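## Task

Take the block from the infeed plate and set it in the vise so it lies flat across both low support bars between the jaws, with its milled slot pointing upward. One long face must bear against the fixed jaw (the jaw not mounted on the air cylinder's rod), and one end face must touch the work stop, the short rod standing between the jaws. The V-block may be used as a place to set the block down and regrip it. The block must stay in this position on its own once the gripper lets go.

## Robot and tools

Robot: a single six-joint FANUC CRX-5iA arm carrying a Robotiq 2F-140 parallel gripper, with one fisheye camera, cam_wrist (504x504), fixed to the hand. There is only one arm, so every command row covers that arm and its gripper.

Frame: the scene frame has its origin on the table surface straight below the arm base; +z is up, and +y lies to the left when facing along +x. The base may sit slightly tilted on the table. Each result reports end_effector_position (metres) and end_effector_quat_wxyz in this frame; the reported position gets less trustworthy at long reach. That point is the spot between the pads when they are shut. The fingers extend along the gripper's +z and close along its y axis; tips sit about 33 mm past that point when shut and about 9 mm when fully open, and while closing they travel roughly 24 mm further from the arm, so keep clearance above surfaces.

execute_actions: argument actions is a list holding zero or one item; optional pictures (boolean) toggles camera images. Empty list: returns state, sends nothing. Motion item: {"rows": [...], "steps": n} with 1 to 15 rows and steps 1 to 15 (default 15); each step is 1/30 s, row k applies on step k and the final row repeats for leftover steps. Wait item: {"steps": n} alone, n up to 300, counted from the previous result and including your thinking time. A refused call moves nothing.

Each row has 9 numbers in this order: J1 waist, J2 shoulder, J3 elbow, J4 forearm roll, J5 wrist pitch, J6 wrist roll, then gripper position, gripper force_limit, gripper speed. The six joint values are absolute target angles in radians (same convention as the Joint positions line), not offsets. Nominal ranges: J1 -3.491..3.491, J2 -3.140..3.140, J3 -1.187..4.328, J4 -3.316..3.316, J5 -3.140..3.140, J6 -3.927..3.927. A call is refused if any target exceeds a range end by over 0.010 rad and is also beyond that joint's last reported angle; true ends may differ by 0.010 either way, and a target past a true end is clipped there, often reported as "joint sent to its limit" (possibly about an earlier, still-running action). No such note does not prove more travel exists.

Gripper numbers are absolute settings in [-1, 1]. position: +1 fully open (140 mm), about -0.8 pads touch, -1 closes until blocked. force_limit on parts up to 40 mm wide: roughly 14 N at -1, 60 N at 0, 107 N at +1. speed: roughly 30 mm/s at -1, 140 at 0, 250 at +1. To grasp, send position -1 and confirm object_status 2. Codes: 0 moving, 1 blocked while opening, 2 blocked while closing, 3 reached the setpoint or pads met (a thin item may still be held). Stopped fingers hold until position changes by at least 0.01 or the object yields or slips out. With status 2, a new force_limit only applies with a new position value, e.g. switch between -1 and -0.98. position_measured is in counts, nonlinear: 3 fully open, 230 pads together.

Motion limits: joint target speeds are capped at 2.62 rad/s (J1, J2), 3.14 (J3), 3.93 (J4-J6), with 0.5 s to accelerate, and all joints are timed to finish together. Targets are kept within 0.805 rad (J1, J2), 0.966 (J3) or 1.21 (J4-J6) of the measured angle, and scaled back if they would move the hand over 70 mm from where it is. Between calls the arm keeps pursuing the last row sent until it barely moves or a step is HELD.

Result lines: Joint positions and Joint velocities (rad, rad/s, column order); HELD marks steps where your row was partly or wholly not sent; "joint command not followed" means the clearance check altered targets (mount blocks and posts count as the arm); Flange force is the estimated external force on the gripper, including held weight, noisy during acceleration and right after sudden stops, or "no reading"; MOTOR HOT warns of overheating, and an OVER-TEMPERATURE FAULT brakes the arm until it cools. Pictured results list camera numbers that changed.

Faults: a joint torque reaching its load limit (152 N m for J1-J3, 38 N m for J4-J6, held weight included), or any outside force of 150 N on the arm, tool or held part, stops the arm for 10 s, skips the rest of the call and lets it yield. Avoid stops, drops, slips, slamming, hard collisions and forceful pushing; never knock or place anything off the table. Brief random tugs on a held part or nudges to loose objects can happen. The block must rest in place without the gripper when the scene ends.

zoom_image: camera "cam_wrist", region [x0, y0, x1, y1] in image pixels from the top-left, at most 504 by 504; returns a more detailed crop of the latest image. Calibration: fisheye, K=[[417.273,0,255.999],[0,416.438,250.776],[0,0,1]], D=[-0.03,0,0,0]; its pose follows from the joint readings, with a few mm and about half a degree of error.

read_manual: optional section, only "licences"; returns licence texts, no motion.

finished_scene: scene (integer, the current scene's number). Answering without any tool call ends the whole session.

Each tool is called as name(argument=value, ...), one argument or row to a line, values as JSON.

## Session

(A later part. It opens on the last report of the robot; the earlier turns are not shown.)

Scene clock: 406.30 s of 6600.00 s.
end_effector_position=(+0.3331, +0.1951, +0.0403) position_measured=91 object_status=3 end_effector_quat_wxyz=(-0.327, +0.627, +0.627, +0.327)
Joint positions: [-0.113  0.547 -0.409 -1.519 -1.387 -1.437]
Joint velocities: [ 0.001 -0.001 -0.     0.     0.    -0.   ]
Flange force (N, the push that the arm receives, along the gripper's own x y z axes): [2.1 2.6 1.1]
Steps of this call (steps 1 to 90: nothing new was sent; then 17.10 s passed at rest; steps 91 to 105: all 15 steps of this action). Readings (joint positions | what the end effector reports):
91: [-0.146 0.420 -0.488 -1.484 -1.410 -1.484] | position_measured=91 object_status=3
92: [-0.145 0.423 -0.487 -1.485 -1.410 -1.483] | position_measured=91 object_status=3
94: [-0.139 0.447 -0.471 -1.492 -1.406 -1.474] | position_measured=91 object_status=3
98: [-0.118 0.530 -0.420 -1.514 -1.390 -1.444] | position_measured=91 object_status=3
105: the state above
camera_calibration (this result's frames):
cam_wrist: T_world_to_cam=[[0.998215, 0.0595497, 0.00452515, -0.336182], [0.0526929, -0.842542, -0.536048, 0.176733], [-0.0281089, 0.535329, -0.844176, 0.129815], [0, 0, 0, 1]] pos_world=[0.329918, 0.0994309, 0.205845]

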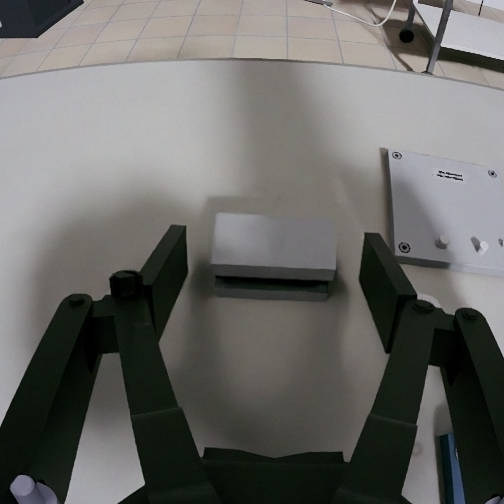

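execute_actions(
  actions=[
    {"rows": [[-0.1066,0.5683,-0.3951,-1.5254,-1.3824,-1.4299,0.3,0.8,-0.5]], "steps": 9},
  ],
  pictures=false,
)

execute_actions(
  actions=[
    {"rows": [[-0.1066,0.5683,-0.3951,-1.5254,-1.3824,-1.4299,-1,0.8,-0.5]], "steps": 15},
  ],
  pictures=false,
)

execute_actions(
  actions=[
    {"steps": 6},
  ],
)

Scene clock: 418.47 s of 6600.00 s.
end_effector_position=(+0.3325, +0.1952, +0.0325) position_measured=91 object_status=3 end_effector_quat_wxyz=(-0.327, +0.627, +0.627, +0.326)
Joint positions: [-0.107  0.568 -0.395 -1.525 -1.382 -1.43 ]
Joint velocities: [ 0.001  0.002  0.001 -0.     0.001  0.   ]
Flange force (N, the push that the arm receives, along the gripper's own x y z axes): [-0.3 2.4 1.6]
Steps of this call (steps 1 to 15: the robot went on to your last target; steps 16 to 90: nothing new was sent; then 8.87 s passed at rest; steps 91 to 99: all 9 steps of this action). Readings (joint positions | what the end effector reports):
91: [-0.113 0.548 -0.409 -1.519 -1.387 -1.437] | position_measured=91 object_status=3
92: [-0.112 0.551 -0.406 -1.520 -1.386 -1.436] | position_measured=91 object_status=3
94: [-0.107 0.566 -0.396 -1.525 -1.383 -1.431] | position_measured=91 object_status=3
98: [-0.107 0.568 -0.395 -1.525 -1.382 -1.430] | position_measured=91 object_status=3
99: the state above

Scene clock: 418.97 s of 6600.00 s.
end_effector_position=(+0.3325, +0.1952, +0.0325) position_measured=146 object_status=0 end_effector_quat_wxyz=(-0.327, +0.627, +0.627, +0.326)
Joint positions: [-0.107  0.568 -0.395 -1.525 -1.382 -1.43 ]
Joint velocities: [-0.    -0.001  0.001 -0.     0.001  0.   ]
Flange force (N, the push that the arm receives, along the gripper's own x y z axes): [13.0 3.4 -10.5]
Steps of this call (steps 1 to 15: all 15 steps of this action). Readings (joint positions | what the end effector reports):
1: [-0.107 0.568 -0.395 -1.525 -1.382 -1.430] | position_measured=91 object_status=0
2: [-0.107 0.568 -0.395 -1.525 -1.382 -1.430] | position_measured=94 object_status=0
4: [-0.107 0.568 -0.395 -1.525 -1.382 -1.430] | position_measured=103 object_status=0
8: [-0.107 0.568 -0.395 -1.525 -1.382 -1.430] | position_measured=121 object_status=0
15: the state above

Scene clock: 419.17 s of 6600.00 s.
end_effector_position=(+0.3325, +0.1952, +0.0325) position_measured=146 object_status=2 end_effector_quat_wxyz=(-0.327, +0.627, +0.627, +0.326)
Joint positions: [-0.107  0.568 -0.395 -1.525 -1.382 -1.43 ]
Joint velocities: [-0.  0.  0.  0.  0.  0.]
Flange force (N, the push that the arm receives, along the gripper's own x y z axes): [14.5 2.9 -11.2]
Steps of this call (steps 1 to 6: the robot went on to your last target). Readings (joint positions | what the end effector reports):
1: [-0.107 0.568 -0.395 -1.525 -1.382 -1.430] | position_measured=146 object_status=0
2: [-0.107 0.568 -0.395 -1.525 -1.382 -1.430] | position_measured=146 object_status=0
4: [-0.107 0.568 -0.395 -1.525 -1.382 -1.430] | position_measured=146 object_status=2
6: the state above
camera_calibration (this result's frames):
cam_wrist: T_world_to_cam=[[0.998206, 0.0597223, 0.00425261, -0.335509], [0.0526985, -0.842652, -0.535873, 0.172659], [-0.0284201, 0.535136, -0.844288, 0.123297], [0, 0, 0, 1]] pos_world=[0.329312, 0.0995485, 0.198048]

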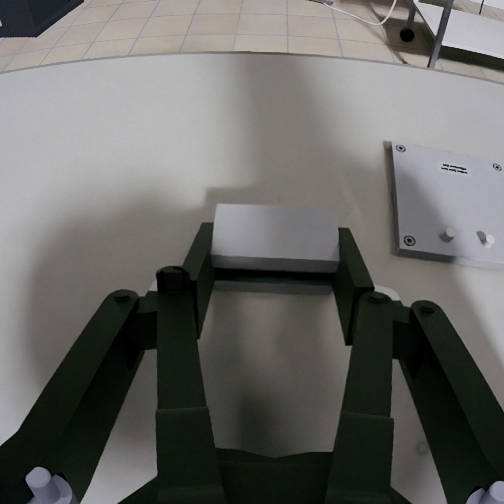

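Lift away.

execute_actions(
  actions=[
    {"rows": [[-0.1075,0.5655,-0.3969,-1.5245,-1.383,-1.4309,-1,0.8,-0.5],[-0.110,0.558,-0.402,-1.522,-1.3846,-1.4335,-1,0.8,-0.5],[-0.115,0.543,-0.411,-1.517,-1.388,-1.4387,-1,0.8,-0.5],[-0.122,0.52,-0.426,-1.51,-1.393,-1.4466,-1,0.8,-0.5],[-0.131,0.493,-0.4435,-1.501,-1.3987,-1.456,-1,0.8,-0.5],[-0.140,0.465,-0.461,-1.492,-1.4047,-1.4656,-1,0.8,-0.5],[-0.148,0.44,-0.477,-1.484,-1.41,-1.474,-1,0.8,-0.5],[-0.153,0.425,-0.487,-1.4794,-1.4135,-1.479,-1,0.8,-0.5]], "steps": 15},
  ],
)

zoom_image(
  camera="cam_wrist",
  region=[190, 190, 360, 310],
)

Scene clock: 425.80 s of 6600.00 s.
end_effector_position=(+0.3331, +0.1954, +0.0842) position_measured=146 object_status=2 end_effector_quat_wxyz=(-0.327, +0.627, +0.627, +0.327)
Joint positions: [-0.153  0.425 -0.487 -1.479 -1.413 -1.479]
Joint velocities: [-0.    -0.001 -0.     0.001 -0.001 -0.   ]
Flange force (N, the push that the arm receives, along the gripper's own x y z axes): [1.5 2.4 2.5]
Steps of this call (steps 1 to 15: the robot went on to your last target; steps 16 to 90: nothing new was sent; then 3.13 s passed at rest; steps 91 to 105: all 15 steps of this action). Readings (joint positions | what the end effector reports):
91: [-0.107 0.568 -0.395 -1.525 -1.382 -1.430] | position_measured=146 object_status=2
92: [-0.107 0.566 -0.396 -1.525 -1.382 -1.430] | position_measured=146 object_status=2
94: [-0.112 0.553 -0.405 -1.520 -1.385 -1.435] | position_measured=146 object_status=2
98: [-0.134 0.483 -0.450 -1.498 -1.401 -1.459] | position_measured=146 object_status=2
105: the state above
camera_calibration (this result's frames):
cam_wrist: T_world_to_cam=[[0.998165, 0.0603265, 0.00521757, -0.336545], [0.0537224, -0.84254, -0.535948, 0.200169], [-0.0279359, 0.535245, -0.844235, 0.166608], [0, 0, 0, 1]] pos_world=[0.329828, 0.0997764, 0.249693]

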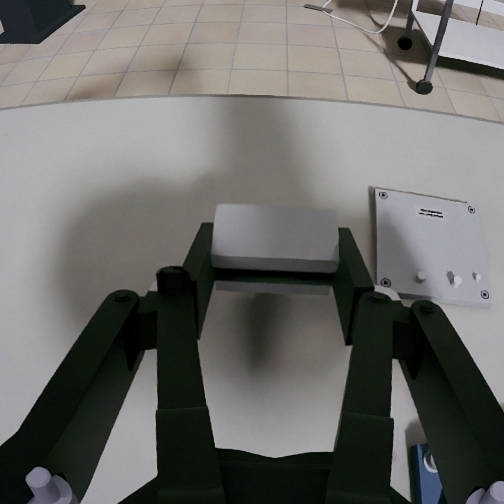

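Region (190, 190, 360, 310) of cam_wrist's 504x504 image, scaled by 2.965, with more detail than that image has; it fills the top 356 rows of this view, and the rest is white.

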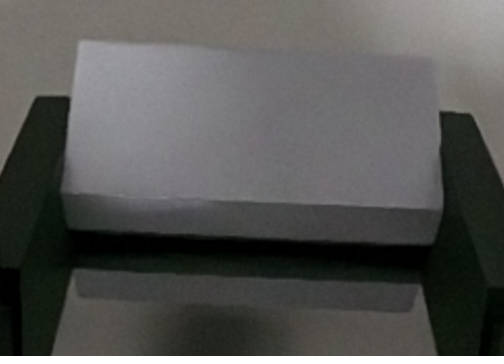

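execute_actions(
  actions=[
    {"rows": [[-0.4286,-0.036,-0.649,-1.278,-1.667,-1.1,-1,0.8,-0.5]], "steps": 15},
  ],
  pictures=false,
)

execute_actions(
  actions=[
    {"rows": [[-0.4286,-0.036,-0.649,-1.278,-1.667,-1.1,-1,0.8,-0.5]], "steps": 4},
  ],
  pictures=false,
)

execute_actions(
  actions=[
    {"rows": [[-0.837,-0.166,-0.748,-1.52,-1.61,0.0,-1,0.8,-0.5]], "steps": 15},
  ],
  pictures=false,
)

execute_actions(
  actions=[
    {"rows": [[-0.837,-0.166,-0.748,-1.52,-1.61,0.0,-1,0.8,-0.5]], "steps": 5},
  ],
  pictures=false,
)

execute_actions(
  actions=[
    {"rows": [[-0.7630,0.1460,-0.5695,-1.7465,-1.1327,0.5411,-1,0.8,-0.5]], "steps": 15},
  ],
  pictures=false,
)

execute_actions(
  actions=[
    {"steps": 20},
  ],
)

Scene clock: 500.50 s of 6600.00 s.
end_effector_position=(+0.3397, +0.1706, +0.2291) position_measured=146 object_status=2 end_effector_quat_wxyz=(-0.225, +0.434, +0.772, +0.407)
Joint positions: [-0.39   0.028 -0.627 -1.306 -1.632 -1.153]
Joint velocities: [-0.478 -0.803 -0.281  0.346 -0.437  0.654]
Flange force (N, the push that the arm receives, along the gripper's own x y z axes): [28.3 21.2 -10.6]
Steps of this call (steps 1 to 15: the robot went on to your last target; steps 16 to 90: nothing new was sent; then 71.20 s passed at rest; steps 91 to 105: all 15 steps of this action). Readings (joint positions | what the end effector reports):
91: [-0.153 0.425 -0.487 -1.479 -1.414 -1.479] | position_measured=146 object_status=2
92: [-0.156 0.421 -0.489 -1.477 -1.416 -1.476] | position_measured=146 object_status=2
94: [-0.171 0.396 -0.497 -1.466 -1.430 -1.455] | position_measured=146 object_status=2
98: [-0.241 0.278 -0.539 -1.415 -1.494 -1.358] | position_measured=146 object_status=2
105: the state above

Scene clock: 500.63 s of 6600.00 s.
end_effector_position=(+0.3334, +0.1690, +0.2480) position_measured=146 object_status=2 end_effector_quat_wxyz=(-0.210, +0.402, +0.791, +0.412)
Joint positions: [-0.427 -0.034 -0.648 -1.279 -1.666 -1.102]
Joint velocities: [-0.069 -0.118 -0.039  0.049 -0.06   0.094]
Flange force (N, the push that the arm receives, along the gripper's own x y z axes): [36.9 28.5 -4.5]
Steps of this call (steps 1 to 4: all 4 steps of this action). Readings (joint positions | what the end effector reports):
1: [-0.405 0.003 -0.635 -1.295 -1.645 -1.133] | position_measured=146 object_status=2
2: [-0.416 -0.015 -0.642 -1.287 -1.655 -1.118] | position_measured=146 object_status=2
4: the state above

Scene clock: 501.13 s of 6600.00 s.
end_effector_position=(+0.4132, +0.0981, +0.2495) position_measured=146 object_status=2 end_effector_quat_wxyz=(+0.116, +0.177, +0.903, +0.375)
Joint positions: [-0.7   -0.122 -0.715 -1.439 -1.629 -0.369]
Joint velocities: [-0.789 -0.252 -0.189 -0.462  0.11   2.112]
Flange force (N, the push that the arm receives, along the gripper's own x y z axes): [-1.5 5.3 5.6]
Steps of this call (steps 1 to 15: all 15 steps of this action). Readings (joint positions | what the end effector reports):
1: [-0.429 -0.036 -0.649 -1.278 -1.667 -1.100] | position_measured=146 object_status=2
2: [-0.431 -0.036 -0.650 -1.279 -1.667 -1.093] | position_measured=146 object_status=2
4: [-0.445 -0.041 -0.653 -1.288 -1.666 -1.055] | position_measured=146 object_status=2
8: [-0.512 -0.062 -0.669 -1.327 -1.656 -0.876] | position_measured=146 object_status=2
15: the state above

Scene clock: 501.30 s of 6600.00 s.
end_effector_position=(+0.4412, +0.0627, +0.2574) position_measured=146 object_status=2 end_effector_quat_wxyz=(+0.227, +0.073, +0.921, +0.307)
Joint positions: [-0.807 -0.157 -0.741 -1.502 -1.614 -0.08 ]
Joint velocities: [-0.409 -0.128 -0.101 -0.241  0.057  1.094]
Flange force (N, the push that the arm receives, along the gripper's own x y z axes): [-0.1 13.7 -3.4]
Steps of this call (steps 1 to 5: all 5 steps of this action). Readings (joint positions | what the end effector reports):
1: [-0.727 -0.131 -0.721 -1.455 -1.625 -0.298] | position_measured=146 object_status=2
2: [-0.751 -0.139 -0.727 -1.469 -1.622 -0.231] | position_measured=146 object_status=2
4: [-0.792 -0.152 -0.737 -1.493 -1.616 -0.122] | position_measured=146 object_status=2
5: the state above

Scene clock: 501.80 s of 6600.00 s.
end_effector_position=(+0.5155, -0.1161, +0.1691) position_measured=146 object_status=2 end_effector_quat_wxyz=(+0.306, -0.046, +0.949, +0.063)
Joint positions: [-0.775  0.093 -0.599 -1.71  -1.213  0.453]
Joint velocities: [ 0.146  0.638  0.357 -0.435  0.955  1.041]
Flange force (N, the push that the arm receives, along the gripper's own x y z axes): [-2.2 -0.6 2.1]
Steps of this call (steps 1 to 15: all 15 steps of this action). Readings (joint positions | what the end effector reports):
1: [-0.819 -0.160 -0.744 -1.510 -1.612 -0.047] | position_measured=146 object_status=2
2: [-0.827 -0.161 -0.744 -1.518 -1.607 -0.013] | position_measured=146 object_status=2
4: [-0.828 -0.144 -0.733 -1.544 -1.574 0.057] | position_measured=146 object_status=2
8: [-0.811 -0.061 -0.685 -1.604 -1.445 0.200] | position_measured=146 object_status=2
15: the state above

Scene clock: 502.47 s of 6600.00 s.
end_effector_position=(+0.5188, -0.1511, +0.1497) position_measured=146 object_status=2 end_effector_quat_wxyz=(+0.300, -0.061, +0.952, +0.019)
Joint positions: [-0.763  0.146 -0.57  -1.747 -1.133  0.541]
Joint velocities: [ 0.    -0.001 -0.    -0.     0.001 -0.   ]
Flange force (N, the push that the arm receives, along the gripper's own x y z axes): [-3.7 4.3 0.6]
Steps of this call (steps 1 to 20: the robot went on to your last target). Readings (joint positions | what the end effector reports):
1: [-0.771 0.113 -0.588 -1.724 -1.183 0.486] | position_measured=146 object_status=2
2: [-0.767 0.129 -0.579 -1.734 -1.159 0.512] | position_measured=146 object_status=2
4: [-0.763 0.145 -0.570 -1.745 -1.135 0.539] | position_measured=146 object_status=2
8: [-0.763 0.146 -0.570 -1.746 -1.133 0.541] | position_measured=146 object_status=2
20: the state above
camera_calibration (this result's frames):
cam_wrist: T_world_to_cam=[[-0.132193, 0.989469, -0.0589619, 0.235141], [0.524953, 0.120343, 0.842581, -0.372047], [0.840803, 0.0804309, -0.535333, -0.153045], [0, 0, 0, 1]] pos_world=[0.355072, -0.175582, 0.245414]

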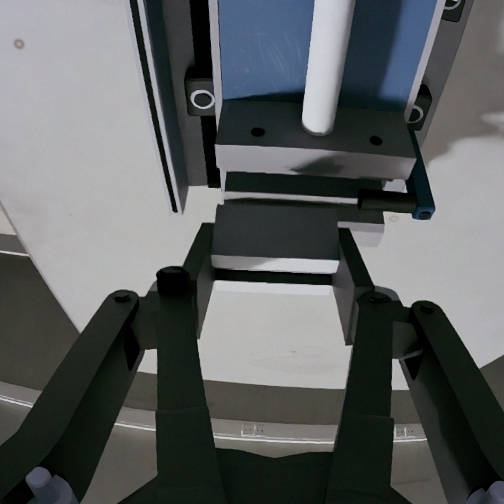

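zoom_image(
  camera="cam_wrist",
  region=[200, 120, 450, 270],
)

Region (200, 120, 450, 270) of cam_wrist's 504x504 image, scaled by 2.016, with more detail than that image has; it fills the top 302 rows of this view, and the rest is white.

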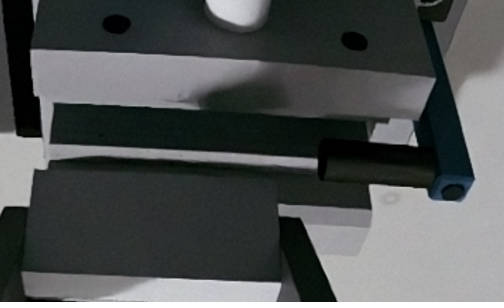

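execute_actions(
  actions=[
    {"rows": [[-0.7454,0.1858,-0.5638,-1.7757,-1.1276,0.5810,-1,0.8,-0.5]], "steps": 12},
  ],
)

zoom_image(
  camera="cam_wrist",
  region=[200, 140, 450, 290],
)

Scene clock: 548.33 s of 6600.00 s.
end_effector_position=(+0.5184, -0.1513, +0.1360) position_measured=146 object_status=2 end_effector_quat_wxyz=(+0.300, -0.061, +0.952, +0.020)
Joint positions: [-0.745  0.186 -0.564 -1.776 -1.128  0.581]
Joint velocities: [ 0.001 -0.001  0.    -0.001 -0.002  0.001]
Flange force (N, the push that the arm receives, along the gripper's own x y z axes): [-3.9 2.8 0.9]
Steps of this call (steps 1 to 15: the robot went on to your last target; steps 16 to 90: nothing new was sent; then 42.47 s passed at rest; steps 91 to 102: all 12 steps of this action). Readings (joint positions | what the end effector reports):
91: [-0.763 0.146 -0.569 -1.747 -1.133 0.541] | position_measured=146 object_status=2
92: [-0.761 0.150 -0.569 -1.750 -1.132 0.545] | position_measured=146 object_status=2
94: [-0.751 0.172 -0.566 -1.766 -1.129 0.568] | position_measured=146 object_status=2
98: [-0.745 0.186 -0.564 -1.776 -1.128 0.581] | position_measured=146 object_status=2
102: the state above
camera_calibration (this result's frames):
cam_wrist: T_world_to_cam=[[-0.132516, 0.989472, -0.0581871, 0.234449], [0.524142, 0.119779, 0.843165, -0.359971], [0.841258, 0.0812343, -0.534496, -0.160224], [0, 0, 0, 1]] pos_world=[0.354534, -0.175847, 0.231518]

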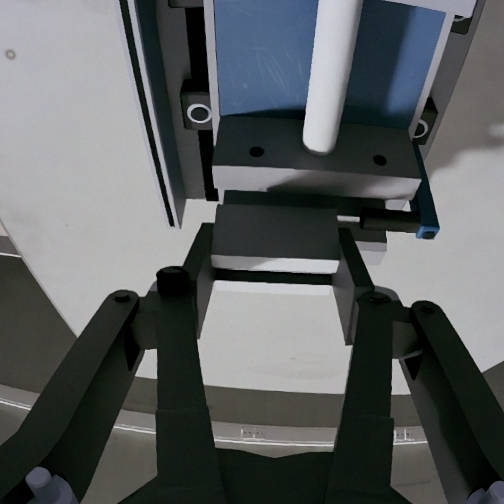

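Region (200, 140, 450, 290) of cam_wrist's 504x504 image, scaled by 2.016, with more detail than that image has; it fills the top 302 rows of this view, and the rest is white.

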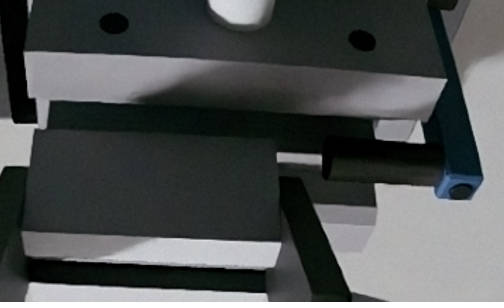

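execute_actions(
  actions=[
    {"rows": [[-0.7394,0.2002,-0.5620,-1.7862,-1.1260,0.5957,-1,0.8,-0.5]], "steps": 9},
  ],
)

zoom_image(
  camera="cam_wrist",
  region=[200, 160, 400, 290],
)

Scene clock: 553.03 s of 6600.00 s.
end_effector_position=(+0.5180, -0.1513, +0.1311) position_measured=146 object_status=2 end_effector_quat_wxyz=(+0.300, -0.061, +0.952, +0.020)
Joint positions: [-0.739  0.2   -0.562 -1.786 -1.126  0.596]
Joint velocities: [ 0.002  0.001  0.     0.    -0.    -0.   ]
Flange force (N, the push that the arm receives, along the gripper's own x y z axes): [-3.7 2.7 1.0]
Steps of this call (steps 1 to 15: the robot went on to your last target; steps 16 to 90: nothing new was sent; then 1.40 s passed at rest; steps 91 to 99: all 9 steps of this action). Readings (joint positions | what the end effector reports):
91: [-0.745 0.186 -0.564 -1.776 -1.128 0.581] | position_measured=146 object_status=2
92: [-0.744 0.189 -0.564 -1.779 -1.127 0.585] | position_measured=146 object_status=2
94: [-0.740 0.199 -0.562 -1.786 -1.126 0.595] | position_measured=146 object_status=2
98: [-0.739 0.200 -0.562 -1.786 -1.126 0.596] | position_measured=146 object_status=2
99: the state above
camera_calibration (this result's frames):
cam_wrist: T_world_to_cam=[[-0.132699, 0.989438, -0.0583392, 0.234245], [0.523931, 0.119988, 0.843267, -0.355527], [0.84136, 0.0813352, -0.53432, -0.162584], [0, 0, 0, 1]] pos_world=[0.354147, -0.175888, 0.226598]

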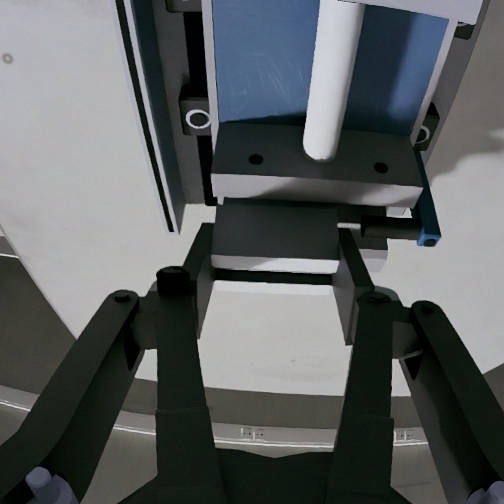

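Region (200, 160, 400, 290) of cam_wrist's 504x504 image, scaled by 2.520, with more detail than that image has; it fills the top 328 rows of this view, and the rest is white.

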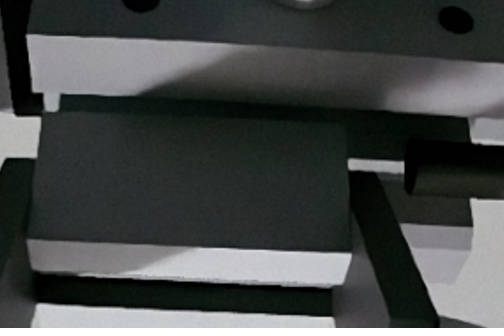

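execute_actions(
  actions=[
    {"rows": [[-0.7374,0.2043,-0.5612,-1.7893,-1.1252,0.5997,-1,0.8,-0.5]], "steps": 7},
  ],
  pictures=false,
)

Scene clock: 556.47 s of 6600.00 s.
end_effector_position=(+0.5179, -0.1514, +0.1296) position_measured=146 object_status=2 end_effector_quat_wxyz=(+0.300, -0.061, +0.952, +0.020)
Joint positions: [-0.737  0.204 -0.561 -1.789 -1.125  0.6  ]
Joint velocities: [ 0.001  0.     0.001 -0.    -0.002 -0.   ]
Flange force (N, the push that the arm receives, along the gripper's own x y z axes): [-2.4 3.1 0.8]
Steps of this call (steps 1 to 15: the robot went on to your last target; steps 16 to 90: nothing new was sent; then 0.20 s passed at rest; steps 91 to 97: all 7 steps of this action). Readings (joint positions | what the end effector reports):
91: [-0.739 0.200 -0.562 -1.786 -1.126 0.596] | position_measured=146 object_status=2
92: [-0.738 0.203 -0.561 -1.788 -1.126 0.598] | position_measured=146 object_status=2
94: [-0.737 0.204 -0.561 -1.789 -1.125 0.600] | position_measured=146 object_status=2
97: the state above

execute_actions(
  actions=[
    {"rows": [[-0.7353,0.2084,-0.5605,-1.7925,-1.1245,0.6037,-1,0.8,-0.5]], "steps": 7},
  ],
  pictures=false,
)

Scene clock: 560.07 s of 6600.00 s.
end_effector_position=(+0.5180, -0.1513, +0.1281) position_measured=146 object_status=2 end_effector_quat_wxyz=(+0.300, -0.061, +0.952, +0.020)
Joint positions: [-0.735  0.208 -0.561 -1.792 -1.125  0.604]
Joint velocities: [-0.001  0.002 -0.002 -0.    -0.    -0.   ]
Flange force (N, the push that the arm receives, along the gripper's own x y z axes): [-4.2 4.5 -0.2]
Steps of this call (steps 1 to 15: the robot went on to your last target; steps 16 to 90: nothing new was sent; then 0.37 s passed at rest; steps 91 to 97: all 7 steps of this action). Readings (joint positions | what the end effector reports):
91: [-0.737 0.204 -0.561 -1.789 -1.125 0.600] | position_measured=146 object_status=2
92: [-0.736 0.206 -0.561 -1.791 -1.125 0.602] | position_measured=146 object_status=2
94: [-0.735 0.208 -0.561 -1.792 -1.125 0.604] | position_measured=146 object_status=2
97: the state above

execute_actions(
  actions=[
    {"rows": [[-0.7332,0.2125,-0.5598,-1.7957,-1.1237,0.6077,-1,0.8,-0.5]], "steps": 7},
  ],
  pictures=false,
)

Scene clock: 562.50 s of 6600.00 s.
end_effector_position=(+0.5179, -0.1513, +0.1266) position_measured=146 object_status=2 end_effector_quat_wxyz=(+0.300, -0.061, +0.952, +0.020)
Joint positions: [-0.733  0.213 -0.56  -1.796 -1.124  0.608]
Joint velocities: [ 0.002  0.    -0.001  0.    -0.    -0.   ]
Flange force (N, the push that the arm receives, along the gripper's own x y z axes): [-3.4 4.0 0.8]
Steps of this call (steps 1 to 15: the robot went on to your last target; steps 16 to 66: nothing new was sent; steps 67 to 73: all 7 steps of this action). Readings (joint positions | what the end effector reports):
67: [-0.735 0.209 -0.560 -1.793 -1.124 0.604] | position_measured=146 object_status=2
68: [-0.734 0.211 -0.560 -1.795 -1.124 0.606] | position_measured=146 object_status=2
70: [-0.733 0.213 -0.560 -1.796 -1.124 0.608] | position_measured=146 object_status=2
73: the state above

execute_actions(
  actions=[
    {"rows": [[-0.7304,0.2179,-0.5587,-1.7999,-1.1226,0.6129,-1,0.8,-0.5]], "steps": 7},
  ],
  pictures=false,
)

Scene clock: 567.10 s of 6600.00 s.
end_effector_position=(+0.5180, -0.1513, +0.1246) position_measured=146 object_status=2 end_effector_quat_wxyz=(+0.300, -0.061, +0.952, +0.020)
Joint positions: [-0.73   0.218 -0.559 -1.8   -1.123  0.613]
Joint velocities: [ 0.     0.001 -0.003  0.001  0.     0.001]
Flange force (N, the push that the arm receives, along the gripper's own x y z axes): [-3.5 3.3 0.4]
Steps of this call (steps 1 to 15: the robot went on to your last target; steps 16 to 90: nothing new was sent; then 1.37 s passed at rest; steps 91 to 97: all 7 steps of this action). Readings (joint positions | what the end effector reports):
91: [-0.733 0.213 -0.560 -1.796 -1.124 0.608] | position_measured=146 object_status=2
92: [-0.732 0.215 -0.559 -1.798 -1.123 0.611] | position_measured=146 object_status=2
94: [-0.730 0.218 -0.559 -1.800 -1.123 0.613] | position_measured=146 object_status=2
97: the state above

execute_actions(
  actions=[
    {"rows": [[-0.7211,0.2356,-0.5552,-1.8135,-1.1190,0.6298,-1,0.8,-0.5]], "steps": 10},
  ],
)

Scene clock: 570.43 s of 6600.00 s.
end_effector_position=(+0.5178, -0.1513, +0.1179) position_measured=146 object_status=2 end_effector_quat_wxyz=(+0.300, -0.061, +0.952, +0.020)
Joint positions: [-0.721  0.236 -0.555 -1.813 -1.119  0.63 ]
Joint velocities: [-0.     0.    -0.001  0.001 -0.002 -0.001]
Flange force (N, the push that the arm receives, along the gripper's own x y z axes): [-3.1 3.3 0.0]
Steps of this call (steps 1 to 15: the robot went on to your last target; steps 16 to 90: nothing new was sent; steps 91 to 100: all 10 steps of this action). Readings (joint positions | what the end effector reports):
91: [-0.730 0.218 -0.559 -1.800 -1.123 0.613] | position_measured=146 object_status=2
92: [-0.728 0.222 -0.558 -1.803 -1.122 0.617] | position_measured=146 object_status=2
94: [-0.722 0.235 -0.555 -1.813 -1.119 0.629] | position_measured=146 object_status=2
98: [-0.721 0.236 -0.555 -1.813 -1.119 0.630] | position_measured=146 object_status=2
100: the state above
camera_calibration (this result's frames):
cam_wrist: T_world_to_cam=[[-0.132332, 0.989472, -0.0585952, 0.233294], [0.524645, 0.120076, 0.842811, -0.344594], [0.840973, 0.080789, -0.535011, -0.169287], [0, 0, 0, 1]] pos_world=[0.354028, -0.175784, 0.213527]

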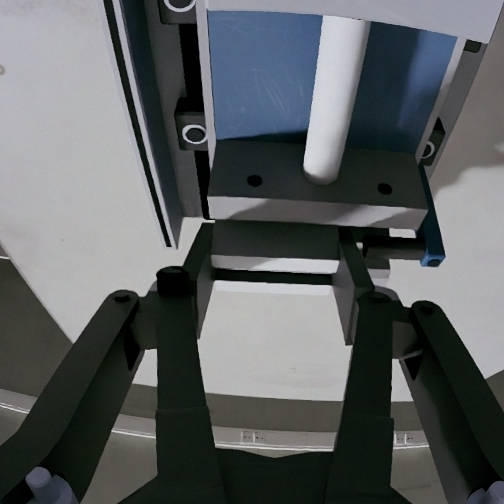

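execute_actions(
  actions=[
    {"rows": [[-0.7200,0.2376,-0.5548,-1.8151,-1.1185,0.6317,-1,0.8,-0.5]], "steps": 7},
  ],
  pictures=false,
)

Scene clock: 572.70 s of 6600.00 s.
end_effector_position=(+0.5179, -0.1512, +0.1173) position_measured=146 object_status=2 end_effector_quat_wxyz=(+0.300, -0.061, +0.952, +0.020)
Joint positions: [-0.72   0.237 -0.555 -1.815 -1.119  0.632]
Joint velocities: [-0.     0.002 -0.001 -0.     0.001 -0.   ]
Flange force (N, the push that the arm receives, along the gripper's own x y z axes): [-4.7 3.6 -0.6]
Steps of this call (steps 1 to 15: the robot went on to your last target; steps 16 to 61: nothing new was sent; steps 62 to 68: all 7 steps of this action). Readings (joint positions | what the end effector reports):
62: [-0.721 0.236 -0.555 -1.814 -1.119 0.630] | position_measured=146 object_status=2
63: [-0.720 0.236 -0.555 -1.815 -1.119 0.631] | position_measured=146 object_status=2
65: [-0.720 0.237 -0.555 -1.815 -1.119 0.632] | position_measured=146 object_status=2
68: the state above

execute_actions(
  actions=[
    {"rows": [[-0.7193,0.2390,-0.5545,-1.8161,-1.1182,0.6330,-1,0.8,-0.5]], "steps": 7},
  ],
  pictures=false,
)

Scene clock: 575.47 s of 6600.00 s.
end_effector_position=(+0.5178, -0.1513, +0.1167) position_measured=146 object_status=2 end_effector_quat_wxyz=(+0.300, -0.061, +0.952, +0.020)
Joint positions: [-0.719  0.239 -0.554 -1.816 -1.118  0.633]
Joint velocities: [-0.002  0.001  0.001  0.     0.     0.   ]
Flange force (N, the push that the arm receives, along the gripper's own x y z axes): [-3.1 2.6 1.6]
Steps of this call (steps 1 to 15: the robot went on to your last target; steps 16 to 76: nothing new was sent; steps 77 to 83: all 7 steps of this action). Readings (joint positions | what the end effector reports):
77: [-0.720 0.238 -0.555 -1.815 -1.118 0.632] | position_measured=146 object_status=2
78: [-0.719 0.239 -0.555 -1.816 -1.118 0.633] | position_measured=146 object_status=2
80: [-0.719 0.239 -0.555 -1.816 -1.118 0.633] | position_measured=146 object_status=2
83: the state above

execute_actions(
  actions=[
    {"rows": [[-0.7186,0.2403,-0.5542,-1.8172,-1.1179,0.6343,-1,0.8,-0.5]], "steps": 7},
  ],
  pictures=false,
)

Scene clock: 578.17 s of 6600.00 s.
end_effector_position=(+0.5178, -0.1513, +0.1162) position_measured=146 object_status=2 end_effector_quat_wxyz=(+0.300, -0.061, +0.952, +0.019)
Joint positions: [-0.719  0.24  -0.554 -1.817 -1.118  0.634]
Joint velocities: [ 0.002  0.001  0.002 -0.    -0.    -0.   ]
Flange force (N, the push that the arm receives, along the gripper's own x y z axes): [-3.7 3.7 1.2]
Steps of this call (steps 1 to 15: the robot went on to your last target; steps 16 to 74: nothing new was sent; steps 75 to 81: all 7 steps of this action). Readings (joint positions | what the end effector reports):
75: [-0.719 0.239 -0.554 -1.816 -1.118 0.633] | position_measured=146 object_status=2
76: [-0.719 0.240 -0.554 -1.817 -1.118 0.634] | position_measured=146 object_status=2
78: [-0.719 0.240 -0.554 -1.817 -1.118 0.634] | position_measured=146 object_status=2
81: the state above

execute_actions(
  actions=[
    {"rows": [[-0.7179,0.2416,-0.5539,-1.8182,-1.1176,0.6356,-1,0.8,-0.5]], "steps": 7},
  ],
  pictures=false,
)

Scene clock: 580.53 s of 6600.00 s.
end_effector_position=(+0.5179, -0.1513, +0.1157) position_measured=146 object_status=2 end_effector_quat_wxyz=(+0.300, -0.061, +0.952, +0.019)
Joint positions: [-0.718  0.241 -0.554 -1.818 -1.118  0.636]
Joint velocities: [-0.     0.     0.002  0.     0.001  0.001]
Flange force (N, the push that the arm receives, along the gripper's own x y z axes): [-14.5 6.4 -31.6]
Steps of this call (steps 1 to 15: the robot went on to your last target; steps 16 to 64: nothing new was sent; steps 65 to 71: all 7 steps of this action). Readings (joint positions | what the end effector reports):
65: [-0.719 0.240 -0.554 -1.817 -1.118 0.634] | position_measured=146 object_status=2
66: [-0.718 0.241 -0.554 -1.818 -1.118 0.635] | position_measured=146 object_status=2
68: [-0.718 0.241 -0.554 -1.818 -1.118 0.636] | position_measured=146 object_status=2
71: the state above

Contact (upward force). Back off slightly and release.

execute_actions(
  actions=[
    {"rows": [[-0.7182,0.2411,-0.5540,-1.8178,-1.1177,0.6351,-1,0.8,-0.5],[-0.7182,0.2411,-0.5540,-1.8178,-1.1177,0.6351,-1,0.8,-0.5],[-0.7182,0.2411,-0.5540,-1.8178,-1.1177,0.6351,-1,0.8,-0.5],[-0.7182,0.2411,-0.5540,-1.8178,-1.1177,0.6351,0.05,0.0,-0.6]], "steps": 15},
  ],
)

Scene clock: 584.60 s of 6600.00 s.
end_effector_position=(+0.5177, -0.1515, +0.1158) position_measured=123 object_status=0 end_effector_quat_wxyz=(+0.300, -0.061, +0.952, +0.019)
Joint positions: [-0.718  0.241 -0.554 -1.818 -1.117  0.635]
Joint velocities: [-0.001 -0.002  0.001  0.     0.001  0.   ]
Flange force (N, the push that the arm receives, along the gripper's own x y z axes): [-3.9 1.7 0.2]
Steps of this call (steps 1 to 15: the robot went on to your last target; steps 16 to 90: nothing new was sent; then 0.57 s passed at rest; steps 91 to 105: all 15 steps of this action). Readings (joint positions | what the end effector reports):
91: [-0.718 0.242 -0.554 -1.818 -1.118 0.636] | position_measured=146 object_status=2
92: [-0.718 0.242 -0.554 -1.818 -1.118 0.635] | position_measured=146 object_status=2
94: [-0.718 0.242 -0.554 -1.818 -1.118 0.635] | position_measured=146 object_status=0
98: [-0.718 0.242 -0.554 -1.818 -1.117 0.635] | position_measured=132 object_status=0
105: the state above
camera_calibration (this result's frames):
cam_wrist: T_world_to_cam=[[-0.132093, 0.989472, -0.0591246, 0.233286], [0.525041, 0.120435, 0.842512, -0.34284], [0.840763, 0.0802472, -0.535423, -0.170296], [0, 0, 0, 1]] pos_world=[0.353999, -0.175874, 0.21146]

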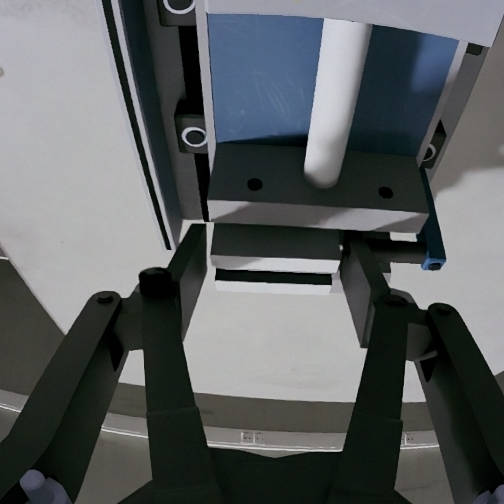

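execute_actions(
  actions=[
    {"rows": [[-0.7647,0.1473,-0.5708,-1.7463,-1.1345,0.5436,0.05,0.0,-0.6]], "steps": 10},
  ],
  pictures=false,
)

execute_actions(
  actions=[
    {"rows": [[-0.811,0.2353,-0.4741,-1.7052,-1.1647,0.526,-0.78,-0.5,0.5]], "steps": 15},
  ],
)

Scene clock: 608.63 s of 6600.00 s.
end_effector_position=(+0.5178, -0.1512, +0.1497) position_measured=123 object_status=3 end_effector_quat_wxyz=(+0.300, -0.061, +0.952, +0.019)
Joint positions: [-0.765  0.147 -0.571 -1.746 -1.134  0.544]
Joint velocities: [-0.001 -0.    -0.     0.004  0.    -0.005]
Flange force (N, the push that the arm receives, along the gripper's own x y z axes): [-4.2 6.5 -1.9]
Steps of this call (steps 1 to 15: the robot went on to your last target; steps 16 to 90: nothing new was sent; then 20.70 s passed at rest; steps 91 to 100: all 10 steps of this action). Readings (joint positions | what the end effector reports):
91: [-0.718 0.241 -0.554 -1.818 -1.118 0.635] | position_measured=123 object_status=3
92: [-0.720 0.237 -0.555 -1.814 -1.118 0.631] | position_measured=123 object_status=3
94: [-0.733 0.212 -0.559 -1.795 -1.123 0.606] | position_measured=123 object_status=3
98: [-0.763 0.150 -0.570 -1.749 -1.134 0.547] | position_measured=123 object_status=3
100: the state above

Scene clock: 609.13 s of 6600.00 s.
end_effector_position=(+0.5229, -0.1953, +0.1511) position_measured=227 object_status=0 end_effector_quat_wxyz=(+0.297, -0.061, +0.953, +0.019)
Joint positions: [-0.811  0.235 -0.474 -1.705 -1.165  0.526]
Joint velocities: [ 0.     0.001  0.     0.    -0.     0.   ]
Flange force (N, the push that the arm receives, along the gripper's own x y z axes): [-4.2 3.9 0.4]
Steps of this call (steps 1 to 15: all 15 steps of this action). Readings (joint positions | what the end effector reports):
1: [-0.765 0.147 -0.571 -1.746 -1.135 0.544] | position_measured=123 object_status=0
2: [-0.767 0.151 -0.566 -1.744 -1.136 0.543] | position_measured=129 object_status=0
4: [-0.780 0.176 -0.538 -1.732 -1.145 0.538] | position_measured=150 object_status=0
8: [-0.810 0.234 -0.476 -1.706 -1.164 0.526] | position_measured=192 object_status=0
15: the state above
camera_calibration (this result's frames):
cam_wrist: T_world_to_cam=[[-0.132032, 0.989488, -0.059004, 0.279327], [0.529289, 0.120704, 0.839812, -0.371829], [0.838105, 0.0796517, -0.539662, -0.150259], [0, 0, 0, 1]] pos_world=[0.359618, -0.219541, 0.247659]

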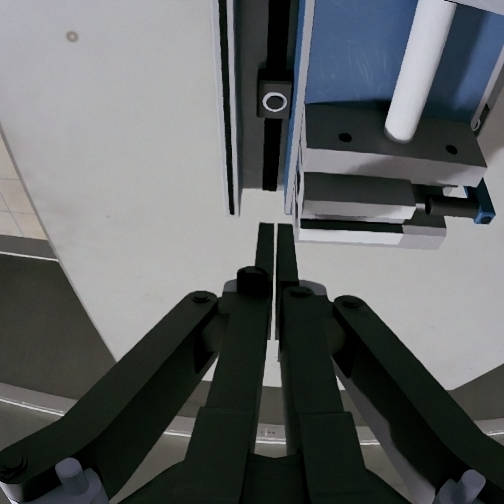

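execute_actions(
  actions=[
    {"rows": [[-0.7694,0.3185,-0.4581,-1.7692,-1.1487,0.6060,-0.78,-1,-1]], "steps": 12},
  ],
)

Scene clock: 612.03 s of 6600.00 s.
end_effector_position=(+0.5234, -0.1959, +0.1188) position_measured=227 object_status=3 end_effector_quat_wxyz=(+0.300, -0.061, +0.952, +0.019)
Joint positions: [-0.769  0.319 -0.458 -1.769 -1.149  0.606]
Joint velocities: [ 0.001 -0.     0.001 -0.    -0.    -0.   ]
Flange force (N, the push that the arm receives, along the gripper's own x y z axes): [-5.2 3.7 1.1]
Steps of this call (steps 1 to 15: the robot went on to your last target; steps 16 to 75: nothing new was sent; steps 76 to 87: all 12 steps of this action). Readings (joint positions | what the end effector reports):
76: [-0.811 0.236 -0.474 -1.705 -1.165 0.526] | position_measured=227 object_status=3
77: [-0.809 0.240 -0.473 -1.708 -1.165 0.530] | position_measured=227 object_status=3
79: [-0.796 0.265 -0.468 -1.728 -1.160 0.555] | position_measured=227 object_status=3
83: [-0.770 0.318 -0.458 -1.768 -1.149 0.605] | position_measured=227 object_status=3
87: the state above
camera_calibration (this result's frames):
cam_wrist: T_world_to_cam=[[-0.132073, 0.989493, -0.0588319, 0.278131], [0.525031, 0.120174, 0.842556, -0.343082], [0.840773, 0.0803903, -0.535386, -0.169889], [0, 0, 0, 1]] pos_world=[0.359701, -0.220321, 0.214472]

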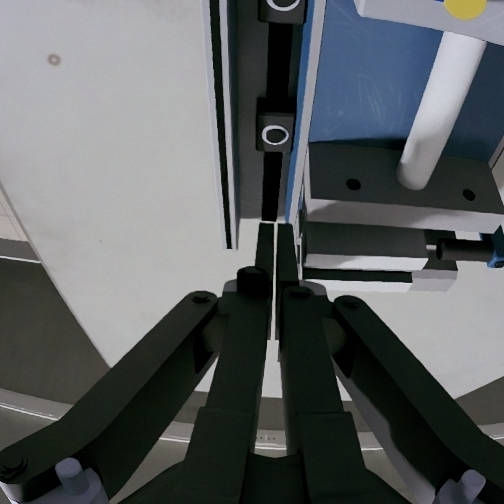

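execute_actions(
  actions=[
    {"rows": [[-0.7694,0.3185,-0.4581,-1.7692,-1.1487,0.6060,0.0,-1,-1]], "steps": 15},
  ],
  pictures=false,
)

execute_actions(
  actions=[
    {"steps": 45},
  ],
)

Scene clock: 615.33 s of 6600.00 s.
end_effector_position=(+0.5234, -0.1959, +0.1188) position_measured=205 object_status=0 end_effector_quat_wxyz=(+0.300, -0.061, +0.952, +0.019)
Joint positions: [-0.769  0.319 -0.458 -1.769 -1.149  0.606]
Joint velocities: [ 0.003 -0.     0.001  0.     0.001  0.   ]
Flange force (N, the push that the arm receives, along the gripper's own x y z axes): [-4.4 1.6 0.2]
Steps of this call (steps 1 to 15: the robot went on to your last target; steps 16 to 84: nothing new was sent; steps 85 to 99: all 15 steps of this action). Readings (joint positions | what the end effector reports):
85: [-0.769 0.319 -0.458 -1.769 -1.149 0.606] | position_measured=227 object_status=0
86: [-0.769 0.319 -0.458 -1.769 -1.149 0.606] | position_measured=226 object_status=0
88: [-0.769 0.319 -0.458 -1.769 -1.149 0.606] | position_measured=223 object_status=0
92: [-0.769 0.319 -0.458 -1.769 -1.149 0.606] | position_measured=217 object_status=0
99: the state above

Scene clock: 616.83 s of 6600.00 s.
end_effector_position=(+0.5234, -0.1961, +0.1187) position_measured=147 object_status=1 end_effector_quat_wxyz=(+0.300, -0.061, +0.952, +0.019)
Joint positions: [-0.769  0.319 -0.458 -1.769 -1.148  0.606]
Joint velocities: [-0.001 -0.001 -0.001  0.001 -0.003 -0.   ]
Flange force (N, the push that the arm receives, along the gripper's own x y z axes): [-2.5 -33.8 -6.3]
Steps of this call (steps 1 to 15: the robot went on to your last target; steps 16 to 45: nothing new was sent). Readings (joint positions | what the end effector reports):
1: [-0.769 0.319 -0.458 -1.769 -1.149 0.606] | position_measured=204 object_status=0
2: [-0.769 0.319 -0.458 -1.769 -1.149 0.606] | position_measured=202 object_status=0
4: [-0.769 0.319 -0.458 -1.769 -1.149 0.606] | position_measured=199 object_status=0
8: [-0.769 0.319 -0.458 -1.769 -1.149 0.606] | position_measured=192 object_status=0
45: the state above
The arm was judged still, so your last target was given up. Only a new action makes it travel on or press farther. Fingers that are still opening or closing keep moving.
camera_calibration (this result's frames):
cam_wrist: T_world_to_cam=[[-0.13172, 0.989515, -0.0592413, 0.278176], [0.525212, 0.120349, 0.842418, -0.343038], [0.840715, 0.0798494, -0.535557, -0.169939], [0, 0, 0, 1]] pos_world=[0.359679, -0.220406, 0.214449]

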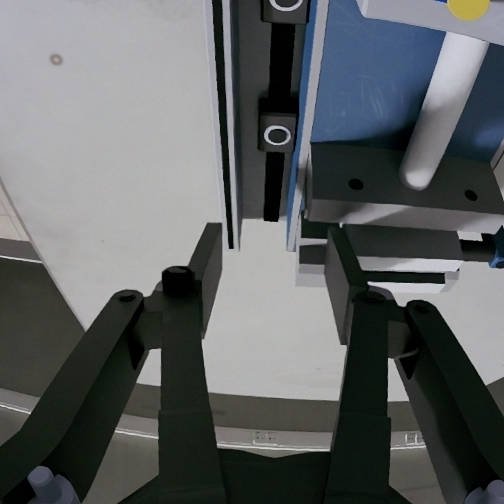

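execute_actions(
  actions=[
    {"rows": [[-0.7694,0.3185,-0.4581,-1.7692,-1.1487,0.6060,-0.45,-1,-0.3]], "steps": 9},
  ],
  pictures=false,
)

execute_actions(
  actions=[
    {"rows": [[-0.811,0.2353,-0.4741,-1.7052,-1.1647,0.526,-0.45,-1,-0.3]], "steps": 8},
  ],
  pictures=false,
)

execute_actions(
  actions=[
    {"rows": [[-0.5177,-0.10,-0.3769,-1.199,-1.011,0.665,-0.45,-1,-0.3]], "steps": 13},
  ],
  pictures=false,
)

execute_actions(
  actions=[
    {"rows": [[-0.2243,-0.104,-0.2796,-0.6929,-0.8575,0.8046,0.17,-1,0.0]], "steps": 15},
  ],
  pictures=false,
)

execute_actions(
  actions=[
    {"steps": 8},
  ],
)

Scene clock: 647.87 s of 6600.00 s.
end_effector_position=(+0.5235, -0.1956, +0.1188) position_measured=186 object_status=0 end_effector_quat_wxyz=(+0.300, -0.061, +0.952, +0.020)
Joint positions: [-0.769  0.318 -0.458 -1.769 -1.149  0.606]
Joint velocities: [-0.001  0.002 -0.001 -0.001  0.004  0.   ]
Flange force (N, the push that the arm receives, along the gripper's own x y z axes): [-3.1 1.9 -0.5]
Steps of this call (steps 1 to 90: nothing new was sent; then 27.73 s passed at rest; steps 91 to 99: all 9 steps of this action). Readings (joint positions | what the end effector reports):
91: [-0.769 0.318 -0.458 -1.769 -1.149 0.606] | position_measured=147 object_status=0
92: [-0.769 0.318 -0.458 -1.769 -1.150 0.606] | position_measured=147 object_status=0
94: [-0.769 0.318 -0.458 -1.769 -1.151 0.606] | position_measured=161 object_status=0
98: [-0.769 0.318 -0.458 -1.769 -1.149 0.606] | position_measured=184 object_status=0
99: the state above

Scene clock: 648.13 s of 6600.00 s.
end_effector_position=(+0.5230, -0.1954, +0.1508) position_measured=186 object_status=3 end_effector_quat_wxyz=(+0.297, -0.061, +0.953, +0.019)
Joint positions: [-0.81   0.236 -0.474 -1.706 -1.164  0.527]
Joint velocities: [-0.034 -0.073 -0.013  0.056 -0.014 -0.071]
Flange force (N, the push that the arm receives, along the gripper's own x y z axes): [-26.1 17.5 -21.8]
Steps of this call (steps 1 to 8: all 8 steps of this action). Readings (joint positions | what the end effector reports):
1: [-0.770 0.318 -0.458 -1.769 -1.149 0.606] | position_measured=186 object_status=0
2: [-0.772 0.314 -0.459 -1.766 -1.149 0.602] | position_measured=186 object_status=0
4: [-0.784 0.289 -0.464 -1.747 -1.153 0.577] | position_measured=186 object_status=0
8: the state above

Scene clock: 648.57 s of 6600.00 s.
end_effector_position=(+0.5324, -0.1139, +0.1782) position_measured=186 object_status=3 end_effector_quat_wxyz=(+0.161, -0.447, +0.880, +0.010)
Joint positions: [-0.542 -0.072 -0.385 -1.242 -1.024  0.653]
Joint velocities: [ 0.46  -0.525  0.152  0.791  0.24   0.217]
Flange force (N, the push that the arm receives, along the gripper's own x y z axes): [-34.4 3.7 -9.6]
Steps of this call (steps 1 to 13: all 13 steps of this action). Readings (joint positions | what the end effector reports):
1: [-0.811 0.235 -0.474 -1.705 -1.164 0.526] | position_measured=186 object_status=3
2: [-0.807 0.231 -0.473 -1.698 -1.164 0.528] | position_measured=186 object_status=3
4: [-0.785 0.206 -0.466 -1.661 -1.152 0.538] | position_measured=186 object_status=3
8: [-0.681 0.087 -0.431 -1.481 -1.097 0.588] | position_measured=186 object_status=3
13: the state above

Scene clock: 649.07 s of 6600.00 s.
end_effector_position=(+0.5428, -0.1310, +0.1700) position_measured=108 object_status=0 end_effector_quat_wxyz=(-0.000, +0.750, -0.661, -0.000)
Joint positions: [-0.225 -0.104 -0.28  -0.693 -0.858  0.804]
Joint velocities: [0.011 0.    0.001 0.025 0.005 0.006]
Flange force (N, the push that the arm receives, along the gripper's own x y z axes): [-6.9 -5.1 -0.6]
Steps of this call (steps 1 to 15: all 15 steps of this action). Readings (joint positions | what the end effector reports):
1: [-0.529 -0.087 -0.381 -1.218 -1.017 0.660] | position_measured=186 object_status=0
2: [-0.515 -0.096 -0.376 -1.194 -1.009 0.666] | position_measured=181 object_status=0
4: [-0.472 -0.101 -0.362 -1.120 -0.987 0.687] | position_measured=166 object_status=0
8: [-0.336 -0.103 -0.317 -0.886 -0.916 0.751] | position_measured=136 object_status=0
15: the state above

Scene clock: 649.33 s of 6600.00 s.
end_effector_position=(+0.5429, -0.1309, +0.1700) position_measured=108 object_status=3 end_effector_quat_wxyz=(+0.000, +0.751, -0.661, -0.000)
Joint positions: [-0.224 -0.104 -0.28  -0.693 -0.858  0.805]
Joint velocities: [ 0.    -0.    -0.001 -0.     0.001  0.   ]
Flange force (N, the push that the arm receives, along the gripper's own x y z axes): [-6.4 1.0 -0.5]
Steps of this call (steps 1 to 8: the robot went on to your last target). Readings (joint positions | what the end effector reports):
1: [-0.225 -0.104 -0.280 -0.693 -0.858 0.805] | position_measured=108 object_status=0
2: [-0.225 -0.104 -0.280 -0.693 -0.858 0.805] | position_measured=108 object_status=0
4: [-0.224 -0.104 -0.280 -0.693 -0.858 0.805] | position_measured=108 object_status=3
8: the state above
camera_calibration (this result's frames):
cam_wrist: T_world_to_cam=[[-0.98524, -0.164978, -0.0456508, 0.529257], [-0.169781, 0.907824, 0.383445, 0.154156], [-0.0218171, 0.385536, -0.922435, 0.410001], [0, 0, 0, 1]] pos_world=[0.556563, -0.210701, 0.34325]

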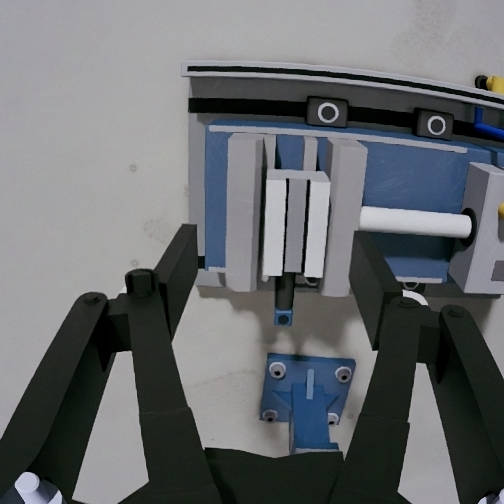

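Slot up, against stop. Descend.

execute_actions(
  actions=[
    {"rows": [[-0.1792,-0.0325,-0.2752,-0.7112,-0.7786,0.8178,0.17,-1,-1]], "steps": 13},
  ],
)

Scene clock: 652.90 s of 6600.00 s.
end_effector_position=(+0.5430, -0.1308, +0.1309) position_measured=108 object_status=3 end_effector_quat_wxyz=(+0.000, +0.751, -0.661, -0.000)
Joint positions: [-0.179 -0.033 -0.275 -0.711 -0.779  0.818]
Joint velocities: [-0.001 -0.001 -0.001 -0.001  0.001 -0.   ]
Flange force (N, the push that the arm receives, along the gripper's own x y z axes): [-5.3 -0.5 -0.1]
Steps of this call (steps 1 to 15: the robot went on to your last target; steps 16 to 90: nothing new was sent; then 0.13 s passed at rest; steps 91 to 103: all 13 steps of this action). Readings (joint positions | what the end effector reports):
91: [-0.224 -0.104 -0.280 -0.693 -0.857 0.805] | position_measured=108 object_status=3
92: [-0.222 -0.101 -0.279 -0.693 -0.853 0.805] | position_measured=108 object_status=3
94: [-0.206 -0.075 -0.278 -0.700 -0.825 0.810] | position_measured=108 object_status=3
98: [-0.179 -0.033 -0.275 -0.711 -0.779 0.818] | position_measured=108 object_status=3
103: the state above
camera_calibration (this result's frames):
cam_wrist: T_world_to_cam=[[-0.985242, -0.165094, -0.045183, 0.527435], [-0.169697, 0.907643, 0.383911, 0.168932], [-0.0223713, 0.385913, -0.922264, 0.374174], [0, 0, 0, 1]] pos_world=[0.556689, -0.210652, 0.304063]

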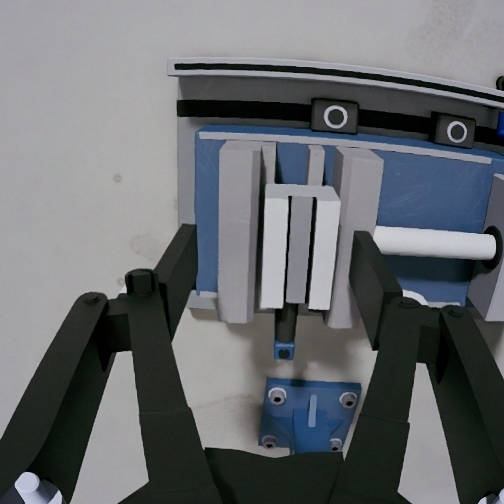

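execute_actions(
  actions=[
    {"rows": [[-0.1792,-0.0325,-0.2752,-0.7112,-0.7786,0.8178,-0.35,-1,-1]], "steps": 15},
  ],
  pictures=false,
)

execute_actions(
  actions=[
    {"steps": 25},
  ],
)

Scene clock: 659.17 s of 6600.00 s.
end_effector_position=(+0.5429, -0.1308, +0.1308) position_measured=130 object_status=0 end_effector_quat_wxyz=(+0.000, +0.751, -0.661, -0.000)
Joint positions: [-0.179 -0.032 -0.275 -0.711 -0.779  0.818]
Joint velocities: [ 0.001  0.001 -0.002 -0.001 -0.001  0.   ]
Flange force (N, the push that the arm receives, along the gripper's own x y z axes): [-5.3 -0.4 -0.7]
Steps of this call (steps 1 to 15: the robot went on to your last target; steps 16 to 90: nothing new was sent; then 2.77 s passed at rest; steps 91 to 105: all 15 steps of this action). Readings (joint positions | what the end effector reports):
91: [-0.179 -0.032 -0.275 -0.711 -0.779 0.818] | position_measured=108 object_status=0
92: [-0.179 -0.032 -0.275 -0.711 -0.779 0.818] | position_measured=109 object_status=0
94: [-0.179 -0.032 -0.275 -0.711 -0.779 0.818] | position_measured=112 object_status=0
98: [-0.179 -0.032 -0.275 -0.711 -0.779 0.818] | position_measured=118 object_status=0
105: the state above

Scene clock: 660.00 s of 6600.00 s.
end_effector_position=(+0.5428, -0.1308, +0.1308) position_measured=155 object_status=2 end_effector_quat_wxyz=(+0.000, +0.751, -0.661, -0.001)
Joint positions: [-0.179 -0.032 -0.275 -0.711 -0.779  0.818]
Joint velocities: [ 0.     0.     0.003 -0.    -0.002 -0.   ]
Flange force (N, the push that the arm receives, along the gripper's own x y z axes): [-10.6 30.6 -30.1]
Steps of this call (steps 1 to 15: the robot went on to your last target; steps 16 to 25: nothing new was sent). Readings (joint positions | what the end effector reports):
1: [-0.179 -0.032 -0.275 -0.711 -0.779 0.818] | position_measured=131 object_status=0
2: [-0.179 -0.032 -0.275 -0.711 -0.779 0.818] | position_measured=133 object_status=0
4: [-0.179 -0.032 -0.275 -0.711 -0.779 0.818] | position_measured=136 object_status=0
8: [-0.179 -0.032 -0.275 -0.711 -0.779 0.818] | position_measured=143 object_status=0
25: the state above
The arm was judged still, so your last target was given up. Only a new action makes it travel on or press farther. Fingers that are still opening or closing keep moving.
camera_calibration (this result's frames):
cam_wrist: T_world_to_cam=[[-0.985253, -0.1651, -0.0449353, 0.527262], [-0.169606, 0.907646, 0.383944, 0.168892], [-0.0226036, 0.385903, -0.922262, 0.374246], [0, 0, 0, 1]] pos_world=[0.55659, -0.210667, 0.304001]

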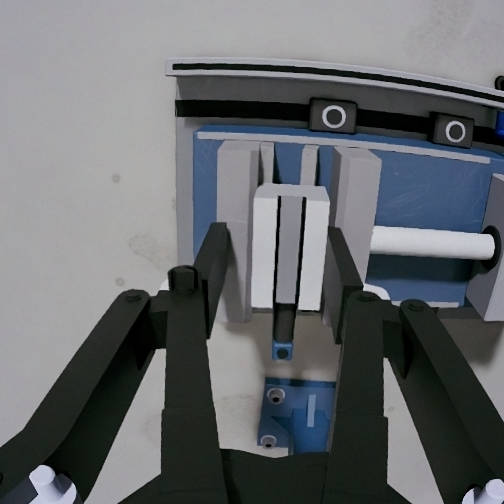

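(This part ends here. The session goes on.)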